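# Move red foam block from aisle-end shelf to desk

## Task

Remove the red foam block from the row of foam blocks on the shelf at the far end of the aisle and set it down on the desk. Every yellow block must finish upright in its original spot, neither moved nor rotated. The robot must not tip over or finish leaning. The block must stay on the desk by itself at the end, not be held there by the robot.

## Robot and tools

ROBOT. A Hello Robot Stretch 4 with a single arm: an omni-wheel base, a lift on a mast, an arm that telescopes forward, a three-joint wrist, and a two-finger gripper. It stands about 1.6 m tall. The base rim lies within 0.23 m of the base origin.

FRAMES. Base frame: origin on the floor under the middle of the base, x forward, y left, z up. hand_pose is reported in this frame and marks the point between the fingers, 0.015 m behind the tips. With all wrist joints at zero its axes line up with the base frame's. The printed value may be slightly off. The odometry frame is where the base frame was when the scene began. base_odometry counts wheel turns only, so slip shows up as travel. Heading runs -3.142 to 3.142, positive to the left.

execute_actions(actions, cameras). actions is a list holding one action or none; an empty list only returns state and images. An action has "base", "joints" or both, plus optional "pace" and "contact_limits". {"end_of_arm": "enable_torque"} must be sent on its own.
- base: exactly one relative offset from where the base last reported itself. translate_m (metres, forward positive, -2 to 2), strafe_m (metres, left positive, -2 to 2) or rotate_rad (radians, counter-clockwise positive, -3.2 to 3.2).
- joints: absolute targets by name. lift_m 0 to 1.2; arm_m 0 to 0.55 (extension); wrist_yaw_rad -1.134 to 4.276 (0 points forward, positive turns left, 3.14 is folded back, above 3.4 the arm may block it); wrist_pitch_rad -1.117 to 4.259 (0 level, 1.57 points down); wrist_roll_rad -1.117 to 4.259 (positive turns clockwise as seen from behind the gripper); gripper_m 0 to 0.08 (finger gap). A joint target outside its range is clamped and the clamp is reported. Any other bad value or unknown key gets the whole call refused. Joints you leave out, and the base, may keep pushing toward their old targets.
- pace: "slow", "default", "fast" or "max". Base speed up to 0.1/0.3/0.4/0.6 m/s and turn rate up to 1/2/3/4 rad/s. With the lift above 0.2 these are lowered, down to 0.3 m/s and 1 rad/s at lift 1.2.
- contact_limits: {"arm_m": 0 to 0.75}, default 0.5. It sets how hard the arm may push before it stops.
- cameras: a list drawn from head_camera, head_left_camera, head_right_camera, wrist_camera, all. Omitted, null or ["all"] returns all of them; [] returns none.
An action lasts at most 15 s. When a result reports a stop, the later calls in that same reply do not run.

wait(seconds 0 to 10): no new command is sent; returns state and images. zoom_image(camera, region [x0,y0,x1,y1] in pixels, at most 504x504): gives a closer view of that camera's most recent image. finished_scene(scene): ends the scene and cannot be undone. Its result states success and the next scene's task.

CAMERAS. head_camera sits on the mast top looking forward and down; turn the base to look elsewhere. head_left_camera and head_right_camera are fisheyes that look down more steeply and show the base and arm. wrist_camera looks along the fingers, with the tips near the bottom of the image.

READINGS. lidar_m: 12 distances, one per 30-degree sector. Sector 1 is straight ahead and they go counter-clockwise (4 left, 7 behind, 10 right). "-" means nothing seen, or something closer than 0.25 m. The lidar covers about 0.15 m up to robot height, so table tops register. It can miss glass and thin legs. wrist_depth_mm is a 7x7 grid of median depths, 100 to 2000 mm, starting top-left. turned_by_wheels vs turned_by_imu: a gap above about 0.1 rad means a collision or slip, and the heading is off by roughly wheels minus imu. base_tilt is in degrees, forward and right positive, with a fixed bias up to about 1.5. motor_effort is percent of maximum with the peak in brackets; each motor has a small fixed bias. For wheel_0..2, positive means turning right. on_its_own reports things you did not command, such as rest effort outside its normal range (a load or a push) or a held target.

STATUS. "done"; "off_target" (resting away from the target and maybe still pushing); "contact_stop_at_<key>" (something blocked the motion and it went slack); "limit_stop_at_<name>"; "time_out"; "torque_fault". After a stop the old target is dropped. limit_stop_at_tilt means the lean exceeds 6 degrees; lift, arm and wheels go slack until the lean eases. limit_stop_at_own_body is a self-collision block. It is likely with pitch below -0.2 together with roll below -0.4 or above 4. To unfold at the start, send lift_m 0.4 and wrist_yaw_rad 0 in one action. A torque_fault on the wrist or gripper leaves it limp until enable_torque is sent. It is caused by pressing the gripper into things, more than about 2.7 kg in a level gripper, or gripper effort staying beyond about 50.

GRIPPING. Send a gripper_m value smaller than the block's width. After contact the gripper only squeezes slightly past the point of contact. off_target after closing means something is held; done usually means the grip is empty.

CAUTIONS. Avoid tipping: do not drive or turn with more than 1 kg held and arm_m above 0.2, and avoid steady pushes with the gripper high. Pull the red block out gently without bumping the yellow ones. Put it down, open the gripper, and back away so it rests on its own. The simulation keeps running while you think, and loose objects can occasionally get nudged.

Each tool is called after "Emit:" as name(argument=value, ...) on one line, values as JSON.

## Session

Emit:
execute_actions(actions=[])

Scene clock: 0.00 s.
base_odometry: x=+0.000 y=+0.000 heading=+0.000 (m, m, rad; odometry frame)
turned_by_wheels: +0.000 (rad since the last result)
turned_by_imu: +0.000 (rad since the last result)
base_tilt: forward=-1.1 right=+0.9 (deg)
lidar_m: 1.25 1.31 1.72 1.36 1.43 1.92 2.47 1.15 0.77 0.72 0.77 1.35
base_status: not commanded
joint_positions: lift_m=+0.234 arm_m=+0.002 wrist_yaw_rad=+3.176 wrist_pitch_rad=+0.021 wrist_roll_rad=+0.002 gripper_m=+0.040
joint_status: not commanded
motor_effort: lift_m=+21 arm_m=-2 wrist_yaw_rad=-1 wrist_pitch_rad=-9 wrist_roll_rad=-1 gripper_m=+0 wheel_0=+0 wheel_1=-1 wheel_2=+1 (%)
hand_pose: x=-0.0426 y=+0.0801 z=+0.4073 quat_wxyz=(-0.017, -0.011, +0.001, +1.000) (m; base frame)
wrist_depth_mm: - 138 138 - - - - / - - 137 - - - - / - 109 138 - - - - / - 130 157 - - - - / 199 1430 - - - - - / 208 1397 1430 1397 154 1366 1366 / 206 1008 - 1025 150 - 976
pictures: head_camera, head_left_camera, head_right_camera, wrist_camera
Images, in order (width x height): head_camera 420x560, head_left_camera 420x672, head_right_camera 420x672, wrist_camera 616x392.

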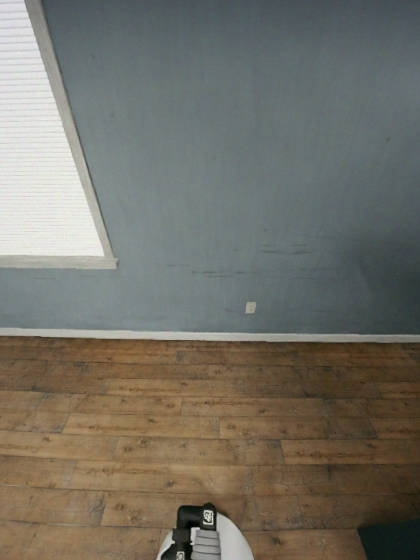

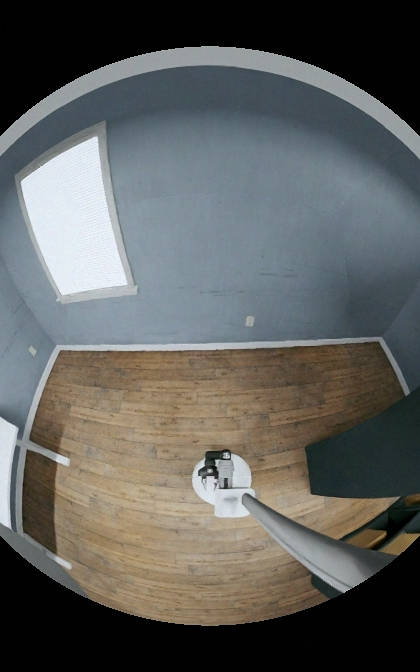

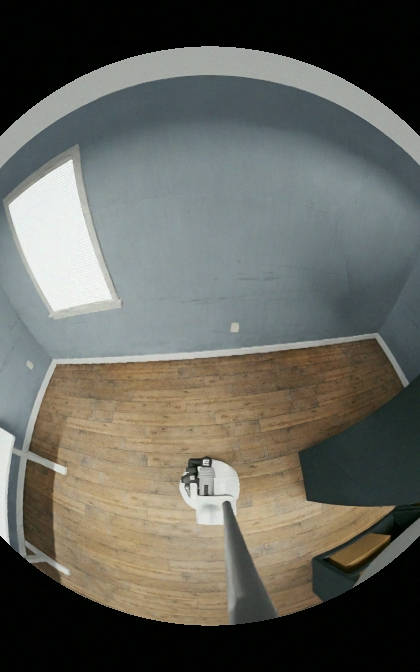

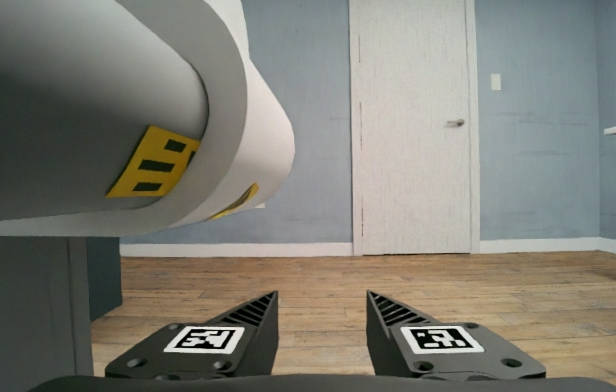

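Emit:
execute_actions(actions=[{"base":{"translate_m":-0.4}}], cameras=[])

Emit:
execute_actions(actions=[{"base":{"rotate_rad":-1.57},"joints":{"lift_m":0.4,"wrist_yaw_rad":0}}], cameras=["head_camera","wrist_camera"])

Scene clock: 6.87 s.
base_odometry: x=-0.400 y=+0.000 heading=-0.001 (m, m, rad; odometry frame)
turned_by_wheels: -0.001 (rad since the last result)
turned_by_imu: +0.000 (rad since the last result)
base_tilt: forward=-1.1 right=+0.8 (deg)
lidar_m: 1.66 1.69 1.41 1.34 1.36 2.15 2.08 1.11 0.91 0.76 0.75 1.77
base_status: done
joint_positions: lift_m=+0.234 arm_m=+0.002 wrist_yaw_rad=+3.176 wrist_pitch_rad=+0.021 wrist_roll_rad=+0.002 gripper_m=+0.040
joint_status: not commanded
motor_effort: lift_m=+21(21) arm_m=-2(2) wrist_yaw_rad=-1(1) wrist_pitch_rad=-10(8) wrist_roll_rad=-1(1) gripper_m=+1(1) wheel_0=-3(7) wheel_1=-2(7) wheel_2=-2(10) (%)
hand_pose: x=-0.0426 y=+0.0801 z=+0.4073 quat_wxyz=(-0.017, -0.011, +0.001, +1.000) (m; base frame)
wrist_depth_mm: - 138 138 - - - - / - - 137 - - - - / - 109 138 - - - - / - 129 157 - - - - / 199 - - - - - - / 208 1464 1430 1397 154 1397 1308 / 206 1042 - 1060 151 - 946
pictures: none
No camera images: the call's "cameras" was empty. Leave "cameras" out to get every camera's image.

Scene clock: 9.30 s.
base_odometry: x=-0.400 y=+0.000 heading=-1.570 (m, m, rad; odometry frame)
turned_by_wheels: -1.570 (rad since the last result)
turned_by_imu: -1.607 (rad since the last result)
base_tilt: forward=-1.0 right=+0.8 (deg)
lidar_m: 0.75 0.77 1.77 1.67 1.72 2.23 1.35 1.37 2.16 2.08 1.15 0.91
base_status: done
joint_positions: lift_m=+0.400 arm_m=+0.002 wrist_yaw_rad=+0.000 wrist_pitch_rad=+0.021 wrist_roll_rad=+0.002 gripper_m=+0.040
joint_status: all done
motor_effort: lift_m=+23(25) arm_m=-2(2) wrist_yaw_rad=-2(10) wrist_pitch_rad=-10(9) wrist_roll_rad=-1(0) gripper_m=+0(2) wheel_0=+2(7) wheel_1=+1(9) wheel_2=+0(8) (%)
hand_pose: x=+0.3855 y=-0.0873 z=+0.5735 quat_wxyz=(+1.000, +0.001, +0.011, +0.000) (m; base frame)
wrist_depth_mm: 517 521 1008 - 1808 866 615 / 517 521 1255 - - 1138 585 / 521 521 1397 - - 831 554 / 521 521 1397 - - 831 554 / 525 525 1397 - 1661 1430 554 / 530 535 960 1808 155 917 615 / 525 525 - 1336 150 - 549
pictures: head_camera, wrist_camera
Images, in order (width x height): head_camera 420x560, wrist_camera 616x392.

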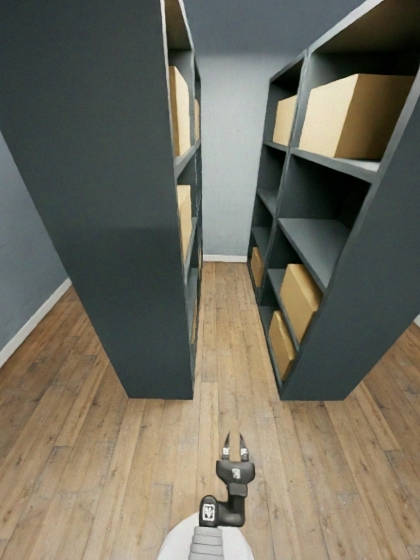

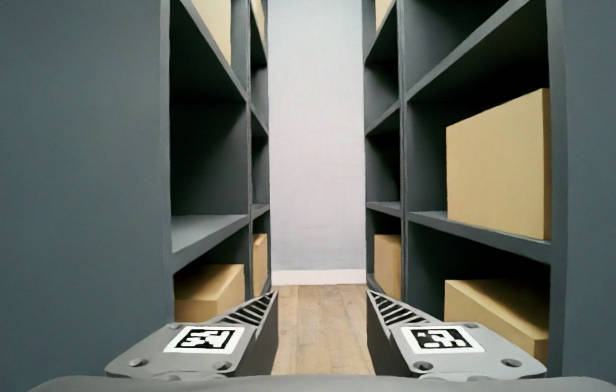

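Emit:
execute_actions(actions=[{"base":{"strafe_m":-0.18}}], cameras=["head_camera"])

Emit:
execute_actions(actions=[{"base":{"translate_m":0.95}}])

Scene clock: 15.83 s.
base_odometry: x=-0.580 y=+0.000 heading=-1.570 (m, m, rad; odometry frame)
turned_by_wheels: +0.000 (rad since the last result)
turned_by_imu: -0.001 (rad since the last result)
base_tilt: forward=-1.0 right=+0.9 (deg)
lidar_m: 1.04 0.81 1.02 1.85 1.89 1.44 1.32 1.39 2.00 1.87 1.93 0.82
base_status: done
joint_positions: lift_m=+0.400 arm_m=+0.002 wrist_yaw_rad=+0.000 wrist_pitch_rad=+0.021 wrist_roll_rad=+0.002 gripper_m=+0.040
joint_status: not commanded
motor_effort: lift_m=+24(24) arm_m=-2(2) wrist_yaw_rad=+0(2) wrist_pitch_rad=-9(9) wrist_roll_rad=-1(0) gripper_m=+1(1) wheel_0=+1(9) wheel_1=+0(9) wheel_2=+0(1) (%)
hand_pose: x=+0.3855 y=-0.0874 z=+0.5735 quat_wxyz=(+1.000, +0.001, +0.011, +0.000) (m; base frame)
wrist_depth_mm: 549 842 - - 1118 539 544 / 549 1078 - - 1160 535 544 / 554 1336 - - 946 539 539 / 554 1366 - - 946 544 544 / 554 1229 1808 - 1397 544 549 / 539 960 1160 1863 154 544 549 / 544 931 - 1336 150 - 549
pictures: head_camera
Images, in order (width x height): head_camera 420x560.

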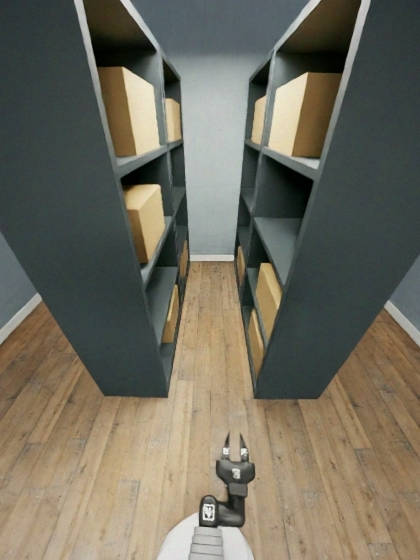

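Scene clock: 20.47 s.
base_odometry: x=-0.579 y=-0.950 heading=-1.570 (m, m, rad; odometry frame)
turned_by_wheels: +0.000 (rad since the last result)
turned_by_imu: -0.003 (rad since the last result)
base_tilt: forward=-1.1 right=+0.8 (deg)
lidar_m: 0.85 0.51 0.34 0.30 0.34 2.64 3.07 2.36 0.26 0.25 0.26 0.34
base_status: done
joint_positions: lift_m=+0.400 arm_m=+0.002 wrist_yaw_rad=+0.000 wrist_pitch_rad=+0.021 wrist_roll_rad=+0.002 gripper_m=+0.040
joint_status: not commanded
motor_effort: lift_m=+22(24) arm_m=-2(2) wrist_yaw_rad=-2(1) wrist_pitch_rad=-9(9) wrist_roll_rad=+0(1) gripper_m=-1(0) wheel_0=+2(7) wheel_1=+2(6) wheel_2=+0(11) (%)
hand_pose: x=+0.3855 y=-0.0874 z=+0.5736 quat_wxyz=(+1.000, +0.001, +0.011, +0.000) (m; base frame)
wrist_depth_mm: 723 1366 1397 1430 732 462 466 / 1042 1205 1397 1464 946 466 466 / 1229 1397 1430 1430 1397 466 469 / 1255 1397 1430 1430 1397 466 469 / 707 1229 1397 1464 831 466 469 / 917 1042 1397 1464 154 330 286 / 917 904 - 1366 151 - 241
pictures: head_camera, head_left_camera, head_right_camera, wrist_camera
Images, in order (width x height): head_camera 420x560, head_left_camera 420x672, head_right_camera 420x672, wrist_camera 616x392.

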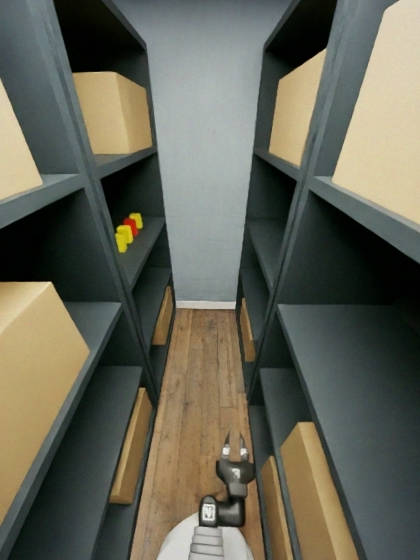

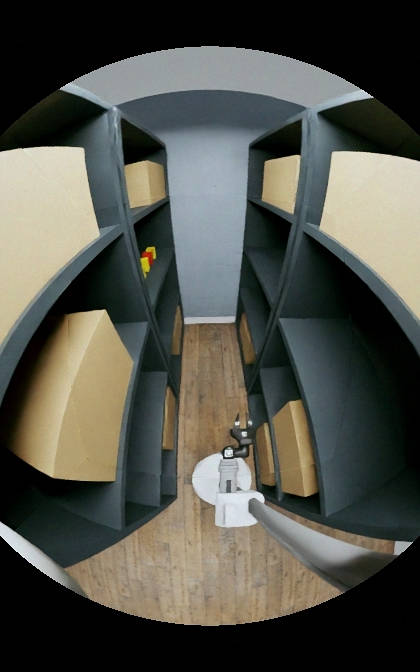

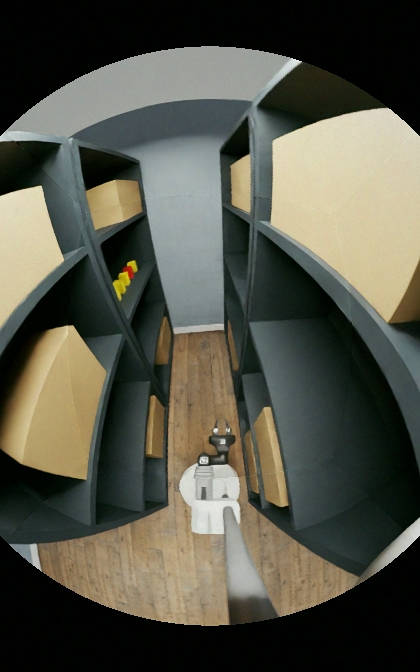

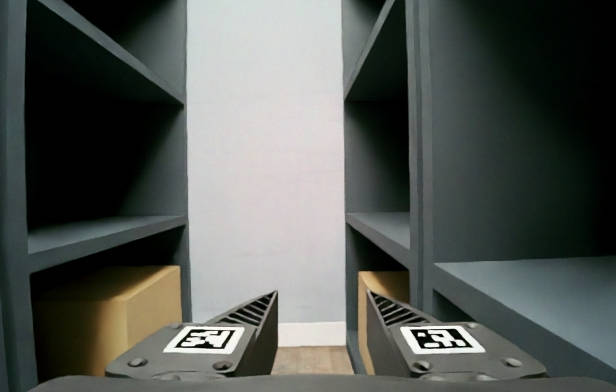

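Emit:
execute_actions(actions=[{"base":{"strafe_m":0.03}}], cameras=[])

Emit:
execute_actions(actions=[{"base":{"rotate_rad":0.025}}], cameras=[])

Emit:
execute_actions(actions=[{"base":{"translate_m":1.03},"joints":{"lift_m":1.0,"wrist_yaw_rad":1.57,"wrist_pitch_rad":0.4,"gripper_m":0.062}}])

Scene clock: 30.10 s.
base_odometry: x=-0.549 y=-0.950 heading=-1.570 (m, m, rad; odometry frame)
turned_by_wheels: +0.000 (rad since the last result)
turned_by_imu: -0.001 (rad since the last result)
base_tilt: forward=-1.0 right=+0.9 (deg)
lidar_m: 0.97 0.45 0.31 0.30 0.30 2.83 2.68 2.33 0.31 0.28 0.27 0.40
base_status: done
joint_positions: lift_m=+0.400 arm_m=+0.002 wrist_yaw_rad=+0.000 wrist_pitch_rad=+0.021 wrist_roll_rad=+0.002 gripper_m=+0.040
joint_status: not commanded
motor_effort: lift_m=+22(22) arm_m=-2(2) wrist_yaw_rad=-1(1) wrist_pitch_rad=-9(9) wrist_roll_rad=+0(0) gripper_m=+0(1) wheel_0=+0(9) wheel_1=+1(9) wheel_2=+0(0) (%)
hand_pose: x=+0.3855 y=-0.0874 z=+0.5736 quat_wxyz=(+1.000, +0.001, +0.011, +0.000) (m; base frame)
wrist_depth_mm: 691 1336 1430 1366 854 459 469 / 960 1138 1464 1397 1138 459 466 / 1229 1430 1430 1430 1397 462 469 / 1255 1336 1397 1430 1397 469 469 / 621 1229 1430 1430 1160 469 469 / 917 960 1308 1499 154 424 301 / 917 917 - 1366 151 - 477
pictures: none
No camera images: the call's "cameras" was empty. Leave "cameras" out to get every camera's image.

Scene clock: 30.60 s.
base_odometry: x=-0.549 y=-0.950 heading=-1.545 (m, m, rad; odometry frame)
turned_by_wheels: +0.025 (rad since the last result)
turned_by_imu: +0.025 (rad since the last result)
base_tilt: forward=-1.1 right=+0.9 (deg)
lidar_m: 1.02 0.45 0.32 0.29 0.30 2.81 2.68 2.38 0.31 0.26 0.29 0.41
base_status: done
joint_positions: lift_m=+0.400 arm_m=+0.002 wrist_yaw_rad=+0.000 wrist_pitch_rad=+0.021 wrist_roll_rad=+0.002 gripper_m=+0.040
joint_status: not commanded
motor_effort: lift_m=+22(22) arm_m=-2(2) wrist_yaw_rad=-1(3) wrist_pitch_rad=-10(9) wrist_roll_rad=+0(0) gripper_m=+0(1) wheel_0=-2(4) wheel_1=-1(3) wheel_2=+1(5) (%)
hand_pose: x=+0.3855 y=-0.0874 z=+0.5736 quat_wxyz=(+1.000, +0.001, +0.011, +0.000) (m; base frame)
wrist_depth_mm: 591 1138 1397 1397 1098 452 455 / 878 1118 1464 1430 1281 455 459 / 1205 1366 1430 1397 1397 455 459 / 559 1397 1430 1397 1397 459 455 / 559 1205 1430 1430 1397 462 462 / 549 946 1160 1397 154 466 312 / 549 946 - 1366 150 - 462
pictures: none
No camera images: the call's "cameras" was empty. Leave "cameras" out to get every camera's image.

Scene clock: 35.53 s.
base_odometry: x=-0.523 y=-1.980 heading=-1.545 (m, m, rad; odometry frame)
turned_by_wheels: +0.000 (rad since the last result)
turned_by_imu: -0.004 (rad since the last result)
base_tilt: forward=-1.0 right=+0.9 (deg)
lidar_m: 0.64 0.50 0.35 0.33 0.37 0.47 1.21 0.40 0.25 0.25 0.26 0.37
base_status: done
joint_positions: lift_m=+1.000 arm_m=+0.002 wrist_yaw_rad=+1.570 wrist_pitch_rad=+0.402 wrist_roll_rad=+0.002 gripper_m=+0.062
joint_status: all done
motor_effort: lift_m=+23(27) arm_m=-2(2) wrist_yaw_rad=-1(7) wrist_pitch_rad=-7(8) wrist_roll_rad=+0(1) gripper_m=+3(2) wheel_0=+3(7) wheel_1=+3(7) wheel_2=+1(10) (%)
hand_pose: x=+0.2605 y=+0.1956 z=+1.0948 quat_wxyz=(+0.693, -0.140, +0.142, +0.692) (m; base frame)
wrist_depth_mm: 647 661 661 668 661 647 469 / 683 699 699 707 691 676 477 / 691 732 715 732 732 676 484 / 504 445 462 488 480 525 477 / 418 413 410 407 399 392 389 / 353 347 161 353 343 343 402 / 647 - 134 831 778 - -
pictures: head_camera, head_left_camera, head_right_camera, wrist_camera
Images, in order (width x height): head_camera 420x560, head_left_camera 420x672, head_right_camera 420x672, wrist_camera 616x392.

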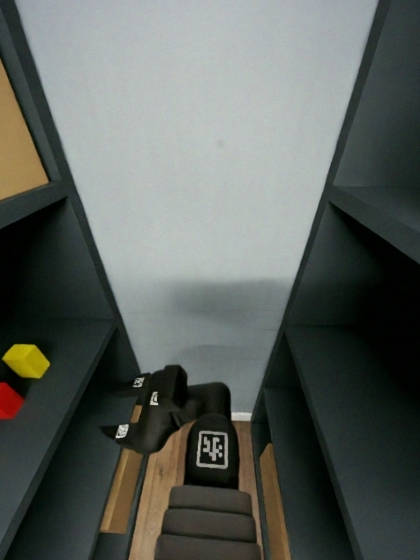

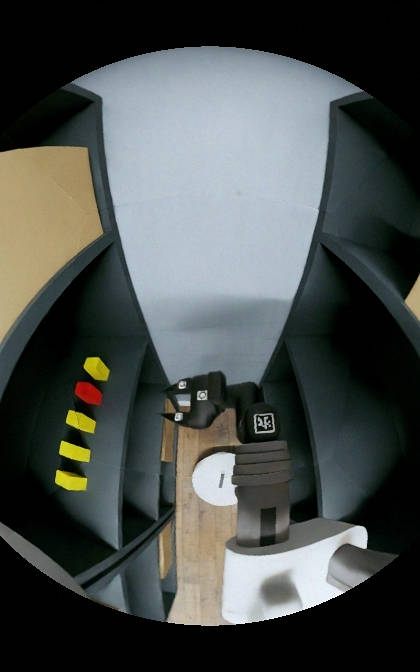

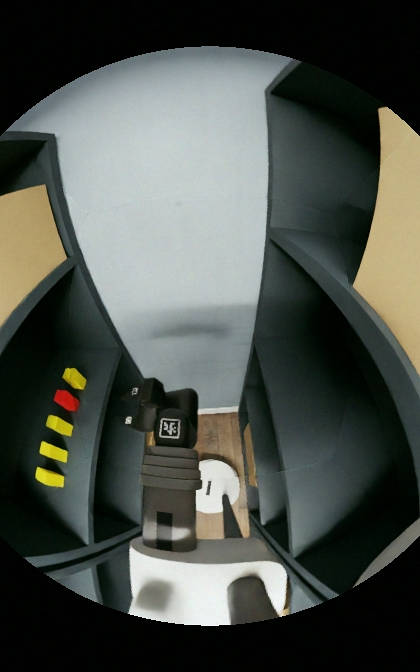

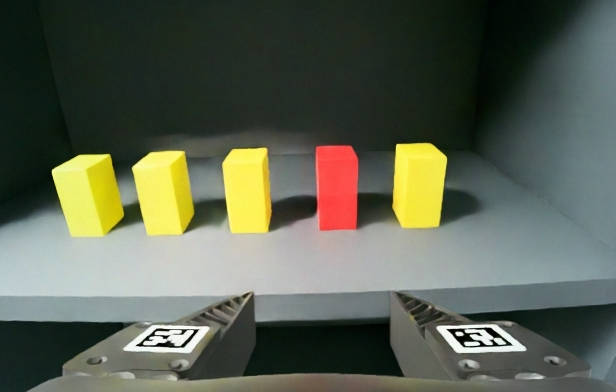

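Emit:
execute_actions(actions=[{"base":{"rotate_rad":0.95},"joints":{"wrist_yaw_rad":0.6,"arm_m":0.16,"lift_m":1.03},"pace":"slow"}], cameras=["wrist_camera","head_left_camera"])

Emit:
execute_actions(actions=[{"joints":{"lift_m":1.0},"pace":"slow"}], cameras=["wrist_camera"])

Scene clock: 47.90 s.
base_odometry: x=-0.523 y=-1.980 heading=-0.595 (m, m, rad; odometry frame)
turned_by_wheels: +0.949 (rad since the last result)
turned_by_imu: +0.970 (rad since the last result)
base_tilt: forward=-1.1 right=+0.8 (deg)
lidar_m: 0.36 0.33 0.34 0.42 0.93 0.44 0.30 0.25 0.25 0.31 0.61 0.59
base_status: done
joint_positions: lift_m=+1.030 arm_m=+0.159 wrist_yaw_rad=+0.600 wrist_pitch_rad=+0.402 wrist_roll_rad=+0.002 gripper_m=+0.062
joint_status: all done
motor_effort: lift_m=+23(23) arm_m=+4(6) wrist_yaw_rad=-1(5) wrist_pitch_rad=-8(8) wrist_roll_rad=-1(1) gripper_m=+3(2) wheel_0=-3(5) wheel_1=-3(8) wheel_2=-3(7) (%)
hand_pose: x=+0.5409 y=+0.0384 z=+1.1247 quat_wxyz=(+0.936, -0.058, +0.191, +0.289) (m; base frame)
wrist_depth_mm: 415 421 424 424 430 430 415 / 439 445 449 445 455 452 424 / 469 473 473 477 477 480 430 / 500 500 504 508 512 504 436 / 469 469 459 455 452 442 413 / 368 338 161 334 334 225 342 / 256 - 135 196 286 - -
pictures: head_left_camera, wrist_camera
Images, in order (width x height): head_left_camera 420x672, wrist_camera 616x392.

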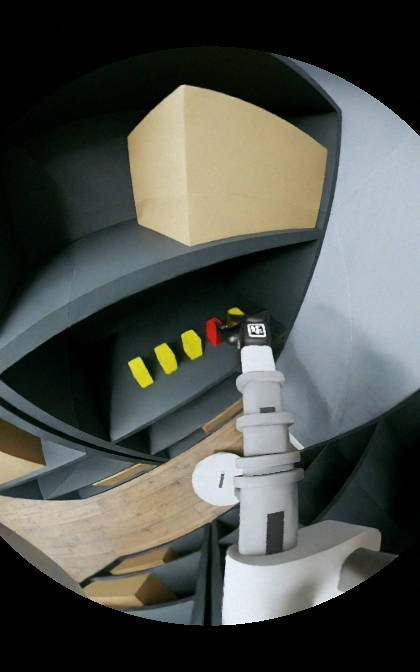

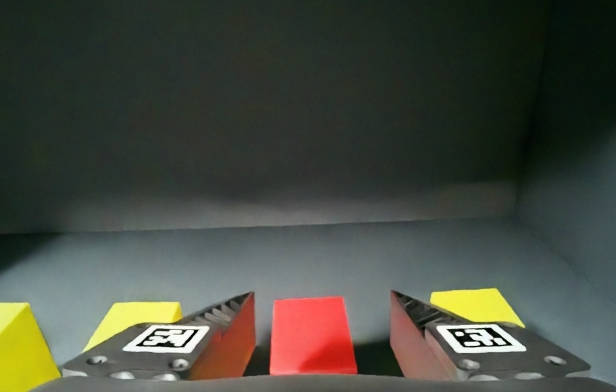

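Scene clock: 48.97 s.
base_odometry: x=-0.523 y=-1.980 heading=-0.595 (m, m, rad; odometry frame)
turned_by_wheels: +0.000 (rad since the last result)
turned_by_imu: +0.000 (rad since the last result)
base_tilt: forward=-1.0 right=+0.8 (deg)
lidar_m: 0.37 0.32 0.34 0.43 0.92 0.40 0.30 0.25 0.25 0.31 0.62 0.60
base_status: not commanded
joint_positions: lift_m=+1.000 arm_m=+0.159 wrist_yaw_rad=+0.600 wrist_pitch_rad=+0.402 wrist_roll_rad=+0.002 gripper_m=+0.062
joint_status: all done
motor_effort: lift_m=+17(23) arm_m=+5(5) wrist_yaw_rad=-1(3) wrist_pitch_rad=-8(7) wrist_roll_rad=-1(0) gripper_m=+2(3) wheel_0=-3(3) wheel_1=-4(4) wheel_2=-3(3) (%)
hand_pose: x=+0.5409 y=+0.0384 z=+1.0953 quat_wxyz=(+0.936, -0.058, +0.191, +0.289) (m; base frame)
wrist_depth_mm: 418 421 424 427 430 427 415 / 439 442 445 445 449 455 424 / 469 473 477 473 477 480 433 / 492 492 496 504 500 500 433 / 410 415 407 402 394 387 384 / 310 197 162 186 291 180 289 / 236 - 134 179 215 - -
pictures: wrist_camera
Images, in order (width x height): wrist_camera 616x392.

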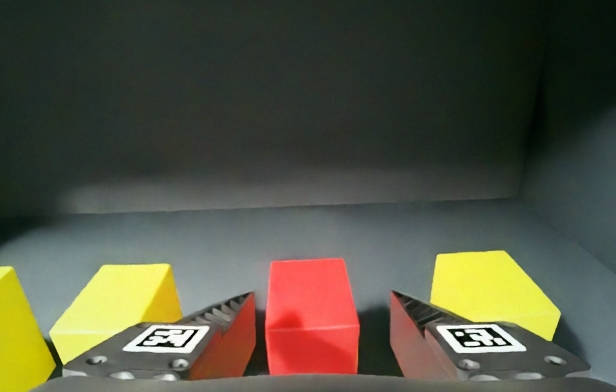

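Emit:
execute_actions(actions=[{"base":{"rotate_rad":0.035},"joints":{"arm_m":0.178},"pace":"slow"}], cameras=["wrist_camera"])

Emit:
execute_actions(actions=[{"joints":{"lift_m":0.968,"gripper_m":0.055},"pace":"slow"}], cameras=["wrist_camera"])

Scene clock: 57.17 s.
base_odometry: x=-0.523 y=-1.980 heading=-0.561 (m, m, rad; odometry frame)
turned_by_wheels: +0.034 (rad since the last result)
turned_by_imu: +0.035 (rad since the last result)
base_tilt: forward=-1.0 right=+0.8 (deg)
lidar_m: 0.36 0.32 0.34 0.45 0.99 0.42 0.29 0.25 0.25 0.34 0.62 0.56
base_status: done
joint_positions: lift_m=+1.000 arm_m=+0.177 wrist_yaw_rad=+0.600 wrist_pitch_rad=+0.402 wrist_roll_rad=+0.002 gripper_m=+0.062
joint_status: all done
motor_effort: lift_m=+17(17) arm_m=+5(5) wrist_yaw_rad=-1(3) wrist_pitch_rad=-8(7) wrist_roll_rad=-1(0) gripper_m=+3(3) wheel_0=-3(4) wheel_1=-2(6) wheel_2=-2(6) (%)
hand_pose: x=+0.5589 y=+0.0384 z=+1.0953 quat_wxyz=(+0.936, -0.058, +0.191, +0.289) (m; base frame)
wrist_depth_mm: 404 402 404 399 399 397 397 / 430 427 427 424 427 421 415 / 452 452 449 455 445 449 442 / 484 484 480 477 477 477 445 / 415 410 410 404 397 389 384 / 324 189 162 186 185 187 186 / 163 - 135 159 152 - -
pictures: wrist_camera
Images, in order (width x height): wrist_camera 616x392.

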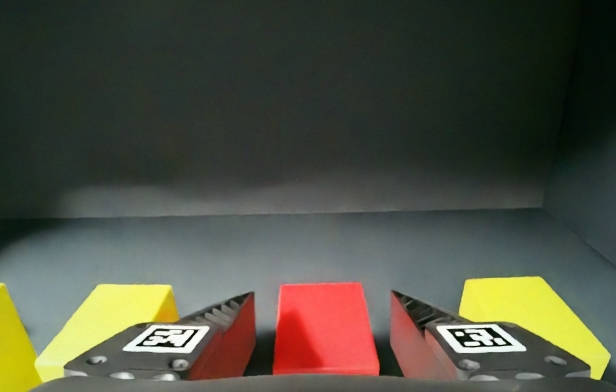

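Scene clock: 58.27 s.
base_odometry: x=-0.523 y=-1.980 heading=-0.561 (m, m, rad; odometry frame)
turned_by_wheels: +0.000 (rad since the last result)
turned_by_imu: +0.000 (rad since the last result)
base_tilt: forward=-1.0 right=+0.8 (deg)
lidar_m: 0.38 0.33 0.34 0.45 1.01 0.42 0.30 0.25 0.25 0.33 0.62 0.54
base_status: not commanded
joint_positions: lift_m=+0.968 arm_m=+0.177 wrist_yaw_rad=+0.600 wrist_pitch_rad=+0.402 wrist_roll_rad=+0.002 gripper_m=+0.055
joint_status: all done
motor_effort: lift_m=+17(19) arm_m=+5(5) wrist_yaw_rad=-3(2) wrist_pitch_rad=-9(8) wrist_roll_rad=+0(1) gripper_m=-4(3) wheel_0=-3(3) wheel_1=-2(2) wheel_2=-2(2) (%)
hand_pose: x=+0.5589 y=+0.0384 z=+1.0633 quat_wxyz=(+0.936, -0.058, +0.191, +0.289) (m; base frame)
wrist_depth_mm: 404 404 404 399 402 402 397 / 430 427 427 427 424 421 413 / 455 449 449 452 452 452 442 / 469 473 469 462 459 445 418 / 336 189 347 176 336 187 176 / 144 154 158 141 141 165 139 / 150 - 129 146 136 - -
pictures: wrist_camera
Images, in order (width x height): wrist_camera 616x392.

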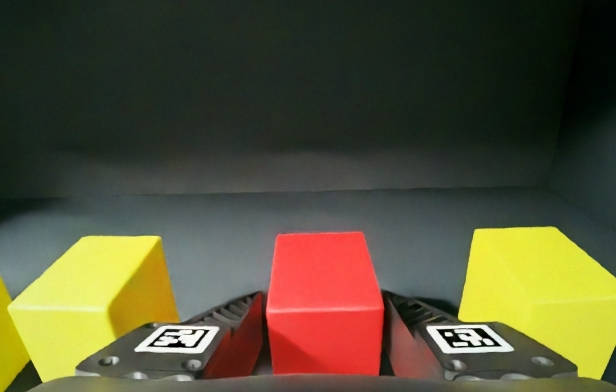

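Emit:
execute_actions(actions=[{"joints":{"gripper_m":0.025}}], cameras=[])

Emit:
execute_actions(actions=[{"joints":{"lift_m":1.09}}], cameras=["wrist_camera"])

Emit:
execute_actions(actions=[{"joints":{"arm_m":0.005}}], cameras=[])

Emit:
execute_actions(actions=[{"base":{"rotate_rad":-0.965}}], cameras=[])

Emit:
execute_actions(actions=[{"base":{"strafe_m":0.04}}], cameras=[])

Emit:
execute_actions(actions=[{"base":{"translate_m":-0.7}}], cameras=["head_camera","wrist_camera"])

Scene clock: 68.43 s.
base_odometry: x=-0.523 y=-1.980 heading=-0.561 (m, m, rad; odometry frame)
turned_by_wheels: +0.000 (rad since the last result)
turned_by_imu: -0.001 (rad since the last result)
base_tilt: forward=-1.0 right=+0.9 (deg)
lidar_m: 0.35 0.31 0.34 0.45 1.02 0.42 0.30 0.26 0.25 0.34 0.62 0.52
base_status: not commanded
joint_positions: lift_m=+0.968 arm_m=+0.177 wrist_yaw_rad=+0.600 wrist_pitch_rad=+0.402 wrist_roll_rad=+0.002 gripper_m=+0.043
joint_status: gripper_m off_target (ended at +0.043, target +0.025)
on_its_own: gripper_m is held at +0.038, not at your +0.025, by its contact guard: the fingers met something
motor_effort: lift_m=+17(17) arm_m=+5(5) wrist_yaw_rad=-2(1) wrist_pitch_rad=-8(7) wrist_roll_rad=+0(0) gripper_m=-36(36) wheel_0=-3(2) wheel_1=-2(2) wheel_2=-2(2) (%)
hand_pose: x=+0.5589 y=+0.0384 z=+1.0633 quat_wxyz=(+0.936, -0.058, +0.191, +0.289) (m; base frame)
wrist_depth_mm: 404 404 407 402 402 399 399 / 424 430 430 427 424 424 418 / 455 455 452 452 452 445 439 / 477 473 466 466 455 445 424 / 334 189 347 175 334 188 176 / 144 159 263 141 141 165 139 / 151 - - 146 131 - -
pictures: none
No camera images: the call's "cameras" was empty. Leave "cameras" out to get every camera's image.

Scene clock: 70.00 s.
base_odometry: x=-0.523 y=-1.980 heading=-0.561 (m, m, rad; odometry frame)
turned_by_wheels: +0.000 (rad since the last result)
turned_by_imu: +0.000 (rad since the last result)
base_tilt: forward=-1.1 right=+0.8 (deg)
lidar_m: 0.35 0.32 0.35 0.44 0.98 0.41 0.28 0.27 0.26 0.33 0.62 0.53
base_status: not commanded
joint_positions: lift_m=+1.090 arm_m=+0.177 wrist_yaw_rad=+0.600 wrist_pitch_rad=+0.402 wrist_roll_rad=+0.002 gripper_m=+0.043
joint_status: all done
on_its_own: gripper_m is held at +0.038, not at your +0.025, by its contact guard: the fingers met something
motor_effort: lift_m=+24(25) arm_m=+5(5) wrist_yaw_rad=-2(3) wrist_pitch_rad=-8(9) wrist_roll_rad=-1(1) gripper_m=-35(35) wheel_0=-3(3) wheel_1=-3(2) wheel_2=-2(2) (%)
hand_pose: x=+0.5589 y=+0.0384 z=+1.1847 quat_wxyz=(+0.936, -0.058, +0.191, +0.289) (m; base frame)
wrist_depth_mm: 404 402 404 402 402 399 399 / 427 427 430 424 424 424 418 / 452 459 452 452 452 452 445 / 488 484 480 484 477 477 455 / 521 517 517 176 508 504 462 / 455 455 433 142 141 442 421 / 379 - - 146 131 - 366
pictures: wrist_camera
Images, in order (width x height): wrist_camera 616x392.

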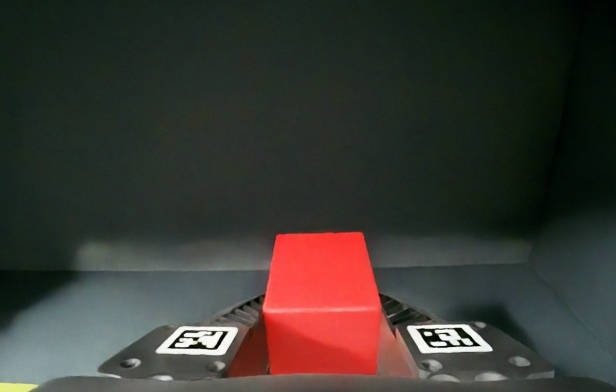

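Scene clock: 71.60 s.
base_odometry: x=-0.523 y=-1.980 heading=-0.561 (m, m, rad; odometry frame)
turned_by_wheels: +0.000 (rad since the last result)
turned_by_imu: +0.000 (rad since the last result)
base_tilt: forward=-1.1 right=+0.8 (deg)
lidar_m: 0.36 0.31 0.33 0.45 1.00 0.41 0.27 0.25 0.26 0.35 0.62 0.54
base_status: not commanded
joint_positions: lift_m=+1.090 arm_m=+0.006 wrist_yaw_rad=+0.600 wrist_pitch_rad=+0.403 wrist_roll_rad=+0.002 gripper_m=+0.043
joint_status: all done
on_its_own: gripper_m is held at +0.038, not at your +0.025, by its contact guard: the fingers met something
motor_effort: lift_m=+24(24) arm_m=-6(4) wrist_yaw_rad=-2(0) wrist_pitch_rad=-10(10) wrist_roll_rad=+0(1) gripper_m=-36(36) wheel_0=-3(3) wheel_1=-2(2) wheel_2=-2(2) (%)
hand_pose: x=+0.3877 y=+0.0383 z=+1.1846 quat_wxyz=(+0.936, -0.058, +0.191, +0.289) (m; base frame)
wrist_depth_mm: 521 525 525 525 530 525 525 / 549 559 564 559 554 554 549 / 580 597 597 591 591 585 580 / 580 634 634 634 634 627 585 / 549 580 574 176 559 554 539 / 436 353 319 142 141 364 320 / 373 - - 146 131 - 342
pictures: none
No camera images: the call's "cameras" was empty. Leave "cameras" out to get every camera's image.

Scene clock: 73.60 s.
base_odometry: x=-0.523 y=-1.980 heading=-1.526 (m, m, rad; odometry frame)
turned_by_wheels: -0.965 (rad since the last result)
turned_by_imu: -0.987 (rad since the last result)
base_tilt: forward=-1.1 right=+0.8 (deg)
lidar_m: 0.62 0.49 0.35 0.33 0.34 0.47 1.17 0.38 0.25 0.25 0.25 0.37
base_status: done
joint_positions: lift_m=+1.090 arm_m=+0.006 wrist_yaw_rad=+0.600 wrist_pitch_rad=+0.403 wrist_roll_rad=+0.002 gripper_m=+0.043
joint_status: not commanded
on_its_own: gripper_m is held at +0.038, not at your +0.025, by its contact guard: the fingers met something
motor_effort: lift_m=+24(24) arm_m=-5(5) wrist_yaw_rad=-1(2) wrist_pitch_rad=-10(10) wrist_roll_rad=-1(0) gripper_m=-36(35) wheel_0=+2(5) wheel_1=+2(8) wheel_2=+2(6) (%)
hand_pose: x=+0.3877 y=+0.0383 z=+1.1846 quat_wxyz=(+0.936, -0.058, +0.191, +0.289) (m; base frame)
wrist_depth_mm: 634 504 449 394 347 306 278 / 668 544 477 427 364 319 289 / 723 597 508 452 384 330 300 / 723 668 539 477 404 349 317 / 530 585 569 176 421 366 330 / 455 462 500 141 142 382 347 / 389 - - 146 132 - 355
pictures: none
No camera images: the call's "cameras" was empty. Leave "cameras" out to get every camera's image.

Scene clock: 74.63 s.
base_odometry: x=-0.483 y=-1.978 heading=-1.526 (m, m, rad; odometry frame)
turned_by_wheels: +0.000 (rad since the last result)
turned_by_imu: +0.000 (rad since the last result)
base_tilt: forward=-1.0 right=+0.8 (deg)
lidar_m: 0.63 0.44 0.31 0.26 0.31 0.43 1.14 0.43 0.31 0.28 0.31 0.43
base_status: done
joint_positions: lift_m=+1.090 arm_m=+0.006 wrist_yaw_rad=+0.600 wrist_pitch_rad=+0.403 wrist_roll_rad=+0.002 gripper_m=+0.043
joint_status: not commanded
on_its_own: gripper_m is held at +0.038, not at your +0.025, by its contact guard: the fingers met something
motor_effort: lift_m=+23(24) arm_m=-5(5) wrist_yaw_rad=-2(3) wrist_pitch_rad=-10(9) wrist_roll_rad=-1(0) gripper_m=-36(37) wheel_0=+1(7) wheel_1=-2(11) wheel_2=+0(2) (%)
hand_pose: x=+0.3877 y=+0.0384 z=+1.1846 quat_wxyz=(+0.936, -0.058, +0.191, +0.289) (m; base frame)
wrist_depth_mm: 615 500 430 402 347 303 277 / 647 539 455 421 364 315 287 / 676 597 488 449 382 336 300 / 699 661 521 484 407 349 314 / 439 585 544 176 421 368 330 / 436 455 459 141 141 382 345 / 379 - - 146 131 - 357
pictures: none
No camera images: the call's "cameras" was empty. Leave "cameras" out to get every camera's image.

Scene clock: 78.43 s.
base_odometry: x=-0.514 y=-1.279 heading=-1.526 (m, m, rad; odometry frame)
turned_by_wheels: +0.000 (rad since the last result)
turned_by_imu: +0.000 (rad since the last result)
base_tilt: forward=-1.1 right=+0.8 (deg)
lidar_m: 1.16 0.41 0.27 0.26 0.29 0.42 3.02 0.45 0.33 0.28 0.31 0.45
base_status: done
joint_positions: lift_m=+1.090 arm_m=+0.006 wrist_yaw_rad=+0.600 wrist_pitch_rad=+0.403 wrist_roll_rad=+0.002 gripper_m=+0.043
joint_status: not commanded
on_its_own: gripper_m is held at +0.038, not at your +0.025, by its contact guard: the fingers met something
motor_effort: lift_m=+23(24) arm_m=-5(5) wrist_yaw_rad=-1(2) wrist_pitch_rad=-9(9) wrist_roll_rad=+0(0) gripper_m=-35(36) wheel_0=-2(9) wheel_1=-1(7) wheel_2=-1(9) (%)
hand_pose: x=+0.3876 y=+0.0383 z=+1.1846 quat_wxyz=(+0.936, -0.058, +0.191, +0.289) (m; base frame)
wrist_depth_mm: 282 741 931 1098 976 904 788 / 291 778 976 1138 1025 946 831 / 285 778 976 1078 1060 976 891 / 293 353 699 768 1118 1025 904 / 307 373 574 175 1205 1060 960 / 329 389 449 141 141 1118 1008 / 370 - - 146 131 - 1025
pictures: head_camera, wrist_camera
Images, in order (width x height): head_camera 420x560, wrist_camera 616x392.

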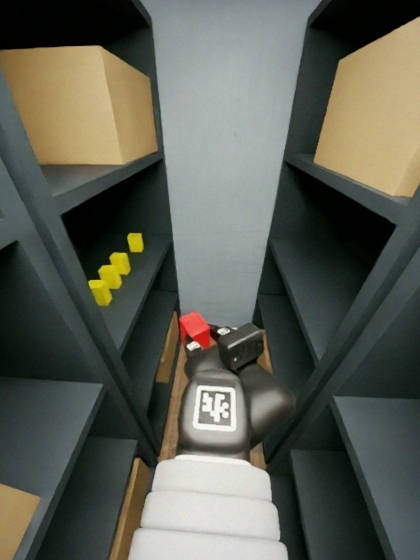

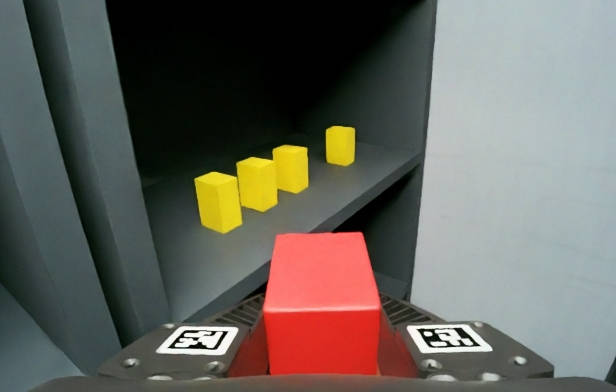

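Drifting slightly left.

Emit:
execute_actions(actions=[{"base":{"strafe_m":-0.03}}], cameras=[])

Emit:
execute_actions(actions=[{"base":{"translate_m":-1.85},"pace":"fast"}], cameras=[])

Emit:
execute_actions(actions=[{"base":{"rotate_rad":3.08},"joints":{"wrist_yaw_rad":0}}], cameras=[])

Emit:
execute_actions(actions=[{"joints":{"arm_m":0.54}}], cameras=["head_camera","wrist_camera"])

Scene clock: 85.77 s.
base_odometry: x=-0.544 y=-1.280 heading=-1.526 (m, m, rad; odometry frame)
turned_by_wheels: +0.000 (rad since the last result)
turned_by_imu: -0.001 (rad since the last result)
base_tilt: forward=-1.0 right=+0.9 (deg)
lidar_m: 1.03 0.46 0.32 0.29 0.32 0.47 3.45 0.40 0.27 0.26 0.28 0.39
base_status: done
joint_positions: lift_m=+1.090 arm_m=+0.006 wrist_yaw_rad=+0.600 wrist_pitch_rad=+0.403 wrist_roll_rad=+0.002 gripper_m=+0.043
joint_status: not commanded
on_its_own: gripper_m is held at +0.038, not at your +0.025, by its contact guard: the fingers met something
motor_effort: lift_m=+23(23) arm_m=-5(5) wrist_yaw_rad=-1(2) wrist_pitch_rad=-9(9) wrist_roll_rad=+0(0) gripper_m=-36(35) wheel_0=+1(8) wheel_1=-1(9) wheel_2=+0(0) (%)
hand_pose: x=+0.3876 y=+0.0383 z=+1.1846 quat_wxyz=(+0.936, -0.058, +0.191, +0.289) (m; base frame)
wrist_depth_mm: 298 778 960 1098 991 891 798 / 315 809 1025 1160 1025 931 842 / 327 820 1008 1078 1078 976 854 / 320 691 683 768 1138 1025 917 / 330 399 574 176 1205 1078 946 / 357 418 477 141 141 1118 991 / 370 - - 146 131 - 1025
pictures: none
No camera images: the call's "cameras" was empty. Leave "cameras" out to get every camera's image.

Scene clock: 92.80 s.
base_odometry: x=-0.626 y=+0.568 heading=-1.526 (m, m, rad; odometry frame)
turned_by_wheels: +0.000 (rad since the last result)
turned_by_imu: +0.002 (rad since the last result)
base_tilt: forward=-1.0 right=+0.8 (deg)
lidar_m: 1.37 1.37 1.95 1.81 1.88 0.81 0.74 0.83 1.10 1.85 1.97 1.37
base_status: done
joint_positions: lift_m=+1.090 arm_m=+0.006 wrist_yaw_rad=+0.600 wrist_pitch_rad=+0.403 wrist_roll_rad=+0.002 gripper_m=+0.043
joint_status: not commanded
on_its_own: gripper_m is held at +0.038, not at your +0.025, by its contact guard: the fingers met something
motor_effort: lift_m=+23(23) arm_m=-5(5) wrist_yaw_rad=-1(2) wrist_pitch_rad=-10(10) wrist_roll_rad=+0(1) gripper_m=-36(36) wheel_0=-1(6) wheel_1=-2(8) wheel_2=-2(12) (%)
hand_pose: x=+0.3876 y=+0.0383 z=+1.1846 quat_wxyz=(+0.936, -0.058, +0.191, +0.289) (m; base frame)
wrist_depth_mm: 1499 1808 - 1182 1008 1708 - / 1537 1863 - 1205 1060 1618 - / 1618 1863 - 1308 1138 1921 - / 1708 - - 1397 1205 - - / 1756 - - 176 1255 - - / 1808 1863 1808 141 141 1808 1756 / 1618 - - 146 131 - 1537
pictures: none
No camera images: the call's "cameras" was empty. Leave "cameras" out to get every camera's image.

Scene clock: 96.40 s.
base_odometry: x=-0.626 y=+0.568 heading=+1.553 (m, m, rad; odometry frame)
turned_by_wheels: +3.079 (rad since the last result)
turned_by_imu: +3.149 (rad since the last result)
base_tilt: forward=-1.0 right=+0.8 (deg)
lidar_m: 0.75 0.77 1.02 1.84 1.91 1.43 1.37 1.35 2.00 1.82 1.90 0.81
base_status: done
joint_positions: lift_m=+1.090 arm_m=+0.006 wrist_yaw_rad=+0.000 wrist_pitch_rad=+0.403 wrist_roll_rad=+0.002 gripper_m=+0.043
joint_status: all done
on_its_own: gripper_m is held at +0.038, not at your +0.025, by its contact guard: the fingers met something
motor_effort: lift_m=+23(23) arm_m=-5(6) wrist_yaw_rad=-2(8) wrist_pitch_rad=-9(10) wrist_roll_rad=+0(1) gripper_m=-35(35) wheel_0=-3(7) wheel_1=-3(7) wheel_2=-2(8) (%)
hand_pose: x=+0.3725 y=-0.0874 z=+1.1847 quat_wxyz=(+0.980, +0.001, +0.200, +0.000) (m; base frame)
wrist_depth_mm: 1118 1160 1182 1160 1205 1182 1229 / 1205 1205 1229 1281 1255 1281 1255 / 1308 1281 1336 1281 1336 1366 1336 / 1366 1336 1366 1366 1366 1430 1430 / 1098 1098 1078 176 1042 1138 1576 / 866 842 831 141 141 831 1661 / 707 - - 146 131 - 1499
pictures: none
No camera images: the call's "cameras" was empty. Leave "cameras" out to get every camera's image.

Scene clock: 99.03 s.
base_odometry: x=-0.626 y=+0.568 heading=+1.553 (m, m, rad; odometry frame)
turned_by_wheels: +0.000 (rad since the last result)
turned_by_imu: +0.000 (rad since the last result)
base_tilt: forward=-1.0 right=+0.8 (deg)
lidar_m: 0.75 0.79 1.03 1.86 1.93 1.42 1.34 1.38 1.97 1.84 1.88 0.82
base_status: not commanded
joint_positions: lift_m=+1.090 arm_m=+0.539 wrist_yaw_rad=+0.000 wrist_pitch_rad=+0.403 wrist_roll_rad=+0.002 gripper_m=+0.043
joint_status: all done
on_its_own: gripper_m is held at +0.038, not at your +0.025, by its contact guard: the fingers met something
motor_effort: lift_m=+22(22) arm_m=+5(1) wrist_yaw_rad=-1(0) wrist_pitch_rad=-10(10) wrist_roll_rad=+0(0) gripper_m=-36(35) wheel_0=-3(3) wheel_1=-3(4) wheel_2=-2(2) (%)
hand_pose: x=+0.9057 y=-0.0874 z=+1.1847 quat_wxyz=(+0.980, +0.001, +0.200, +0.000) (m; base frame)
wrist_depth_mm: 691 699 707 715 715 723 723 / 723 741 741 750 750 759 759 / 768 778 788 798 798 798 809 / 831 842 831 854 842 854 878 / 878 878 878 176 917 917 931 / 854 866 809 141 141 820 1025 / 707 - - 146 131 - 715
pictures: head_camera, wrist_camera
Images, in order (width x height): head_camera 420x560, wrist_camera 616x392.

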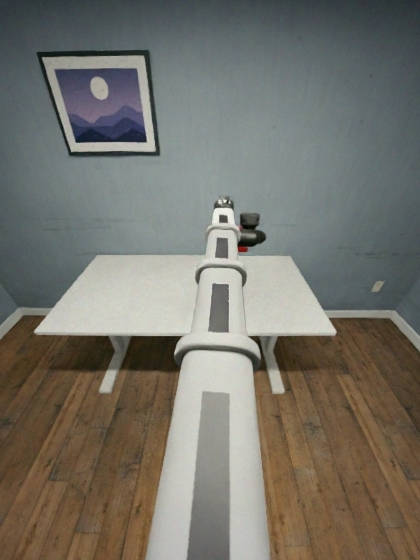

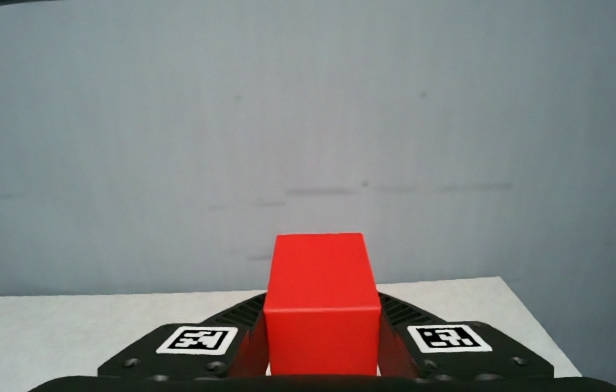

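Emit:
execute_actions(actions=[{"joints":{"lift_m":0.735}}], cameras=[])

Scene clock: 107.73 s.
base_odometry: x=-0.626 y=+0.568 heading=+1.553 (m, m, rad; odometry frame)
turned_by_wheels: +0.000 (rad since the last result)
turned_by_imu: -0.001 (rad since the last result)
base_tilt: forward=-1.0 right=+0.8 (deg)
lidar_m: 0.75 0.78 1.02 1.86 1.92 1.41 1.33 1.37 1.97 1.80 1.87 0.81
base_status: not commanded
joint_positions: lift_m=+0.735 arm_m=+0.539 wrist_yaw_rad=+0.000 wrist_pitch_rad=+0.403 wrist_roll_rad=+0.002 gripper_m=+0.043
joint_status: all done
on_its_own: gripper_m is held at +0.038, not at your +0.025, by its contact guard: the fingers met something
motor_effort: lift_m=+17(20) arm_m=+4(5) wrist_yaw_rad=-2(2) wrist_pitch_rad=-9(10) wrist_roll_rad=-1(1) gripper_m=-37(35) wheel_0=-3(3) wheel_1=-3(4) wheel_2=-2(2) (%)
hand_pose: x=+0.9057 y=-0.0874 z=+0.8301 quat_wxyz=(+0.980, +0.001, +0.200, +0.000) (m; base frame)
wrist_depth_mm: 691 699 699 707 707 723 715 / 723 732 741 741 750 750 768 / 759 778 768 768 778 768 798 / 580 569 569 549 539 535 530 / 418 418 413 176 404 399 389 / 327 329 314 141 141 314 312 / 272 - - 146 131 - -
pictures: none
No camera images: the call's "cameras" was empty. Leave "cameras" out to get every camera's image.

Emit:
execute_actions(actions=[{"joints":{"lift_m":0.701},"pace":"slow"}], cameras=[])

Emit:
execute_actions(actions=[{"joints":{"gripper_m":0.075}}], cameras=[])

Emit:
execute_actions(actions=[{"joints":{"lift_m":0.78}}], cameras=[])

Emit:
execute_actions(actions=[{"joints":{"arm_m":0.35}}], cameras=["wrist_camera"])

Emit:
finished_scene(scene=2)

Scene clock: 117.40 s.
base_odometry: x=-0.626 y=+0.568 heading=+1.553 (m, m, rad; odometry frame)
turned_by_wheels: +0.000 (rad since the last result)
turned_by_imu: -0.001 (rad since the last result)
base_tilt: forward=-1.0 right=+0.8 (deg)
lidar_m: 0.77 0.79 1.05 1.85 1.93 1.42 1.37 1.36 2.00 1.82 1.87 0.81
base_status: not commanded
joint_positions: lift_m=+0.701 arm_m=+0.539 wrist_yaw_rad=+0.000 wrist_pitch_rad=+0.403 wrist_roll_rad=+0.002 gripper_m=+0.043
joint_status: all done
on_its_own: gripper_m is held at +0.038, not at your +0.025, by its contact guard: the fingers met something
motor_effort: lift_m=+17(16) arm_m=+5(5) wrist_yaw_rad=-1(2) wrist_pitch_rad=-8(10) wrist_roll_rad=-1(1) gripper_m=-36(37) wheel_0=-3(3) wheel_1=-3(3) wheel_2=-2(2) (%)
hand_pose: x=+0.9057 y=-0.0874 z=+0.7961 quat_wxyz=(+0.980, +0.001, +0.200, +0.000) (m; base frame)
wrist_depth_mm: 676 699 707 707 707 715 723 / 723 732 750 750 750 759 759 / 759 759 732 723 699 691 798 / 488 480 477 469 462 452 445 / 355 353 351 176 342 336 332 / 277 279 265 141 141 267 264 / 230 - - 146 131 - -
pictures: none
No camera images: the call's "cameras" was empty. Leave "cameras" out to get every camera's image.

Scene clock: 118.40 s.
base_odometry: x=-0.626 y=+0.568 heading=+1.553 (m, m, rad; odometry frame)
turned_by_wheels: +0.000 (rad since the last result)
turned_by_imu: +0.000 (rad since the last result)
base_tilt: forward=-1.0 right=+0.8 (deg)
lidar_m: 0.75 0.76 1.05 1.85 1.94 1.41 1.37 1.35 1.95 1.83 1.89 0.81
base_status: not commanded
joint_positions: lift_m=+0.701 arm_m=+0.539 wrist_yaw_rad=+0.000 wrist_pitch_rad=+0.403 wrist_roll_rad=+0.002 gripper_m=+0.075
joint_status: all done
motor_effort: lift_m=+17(17) arm_m=+5(5) wrist_yaw_rad=-1(2) wrist_pitch_rad=-11(8) wrist_roll_rad=-1(0) gripper_m=+2(34) wheel_0=-3(3) wheel_1=-4(3) wheel_2=-2(2) (%)
hand_pose: x=+0.9057 y=-0.0874 z=+0.7961 quat_wxyz=(+0.980, +0.001, +0.200, +0.000) (m; base frame)
wrist_depth_mm: 699 691 699 707 707 715 715 / 732 732 741 741 759 768 759 / 750 768 741 723 715 683 788 / 496 484 477 466 466 455 449 / 355 355 349 180 340 336 330 / 278 277 254 143 157 265 272 / 236 - 141 145 152 - -
pictures: none
No camera images: the call's "cameras" was empty. Leave "cameras" out to get every camera's image.

Scene clock: 119.70 s.
base_odometry: x=-0.626 y=+0.568 heading=+1.553 (m, m, rad; odometry frame)
turned_by_wheels: +0.000 (rad since the last result)
turned_by_imu: +0.000 (rad since the last result)
base_tilt: forward=-1.0 right=+0.8 (deg)
lidar_m: 0.76 0.78 1.01 1.86 1.91 1.41 1.39 1.37 1.99 1.83 1.89 0.82
base_status: not commanded
joint_positions: lift_m=+0.780 arm_m=+0.539 wrist_yaw_rad=+0.000 wrist_pitch_rad=+0.403 wrist_roll_rad=+0.002 gripper_m=+0.075
joint_status: all done
motor_effort: lift_m=+24(25) arm_m=+5(5) wrist_yaw_rad=-1(2) wrist_pitch_rad=-10(10) wrist_roll_rad=+0(0) gripper_m=+3(3) wheel_0=-3(3) wheel_1=-4(3) wheel_2=-2(2) (%)
hand_pose: x=+0.9057 y=-0.0874 z=+0.8746 quat_wxyz=(+0.980, +0.001, +0.200, +0.000) (m; base frame)
wrist_depth_mm: 691 699 715 707 715 723 723 / 723 732 741 750 750 759 759 / 778 788 788 798 798 798 809 / 699 691 676 676 654 640 640 / 508 500 496 492 484 477 473 / 397 394 362 389 370 377 373 / 334 - 142 324 312 - -
pictures: none
No camera images: the call's "cameras" was empty. Leave "cameras" out to get every camera's image.

Scene clock: 121.37 s.
base_odometry: x=-0.626 y=+0.568 heading=+1.553 (m, m, rad; odometry frame)
turned_by_wheels: +0.000 (rad since the last result)
turned_by_imu: +0.000 (rad since the last result)
base_tilt: forward=-1.0 right=+0.8 (deg)
lidar_m: 0.74 0.75 1.04 1.85 1.92 1.40 1.36 1.37 1.99 1.83 1.89 0.82
base_status: not commanded
joint_positions: lift_m=+0.780 arm_m=+0.351 wrist_yaw_rad=+0.000 wrist_pitch_rad=+0.403 wrist_roll_rad=+0.002 gripper_m=+0.075
joint_status: all done
motor_effort: lift_m=+23(23) arm_m=-5(1) wrist_yaw_rad=+0(2) wrist_pitch_rad=-9(9) wrist_roll_rad=+0(0) gripper_m=+2(3) wheel_0=-3(3) wheel_1=-4(3) wheel_2=-2(2) (%)
hand_pose: x=+0.7175 y=-0.0874 z=+0.8746 quat_wxyz=(+0.980, +0.001, +0.200, +0.000) (m; base frame)
wrist_depth_mm: 842 854 878 878 878 891 904 / 891 931 917 946 946 931 931 / 960 960 946 960 960 976 1008 / 699 691 683 676 654 647 640 / 508 504 496 364 484 480 466 / 394 392 364 375 370 379 373 / 334 - 141 334 319 - -
pictures: wrist_camera
Images, in order (width x height): wrist_camera 616x392.

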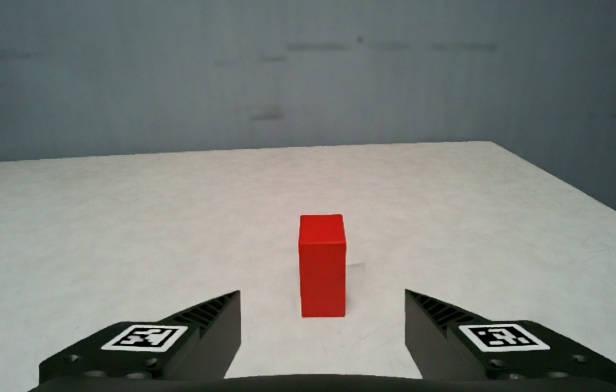

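The scene is finished: the task was done.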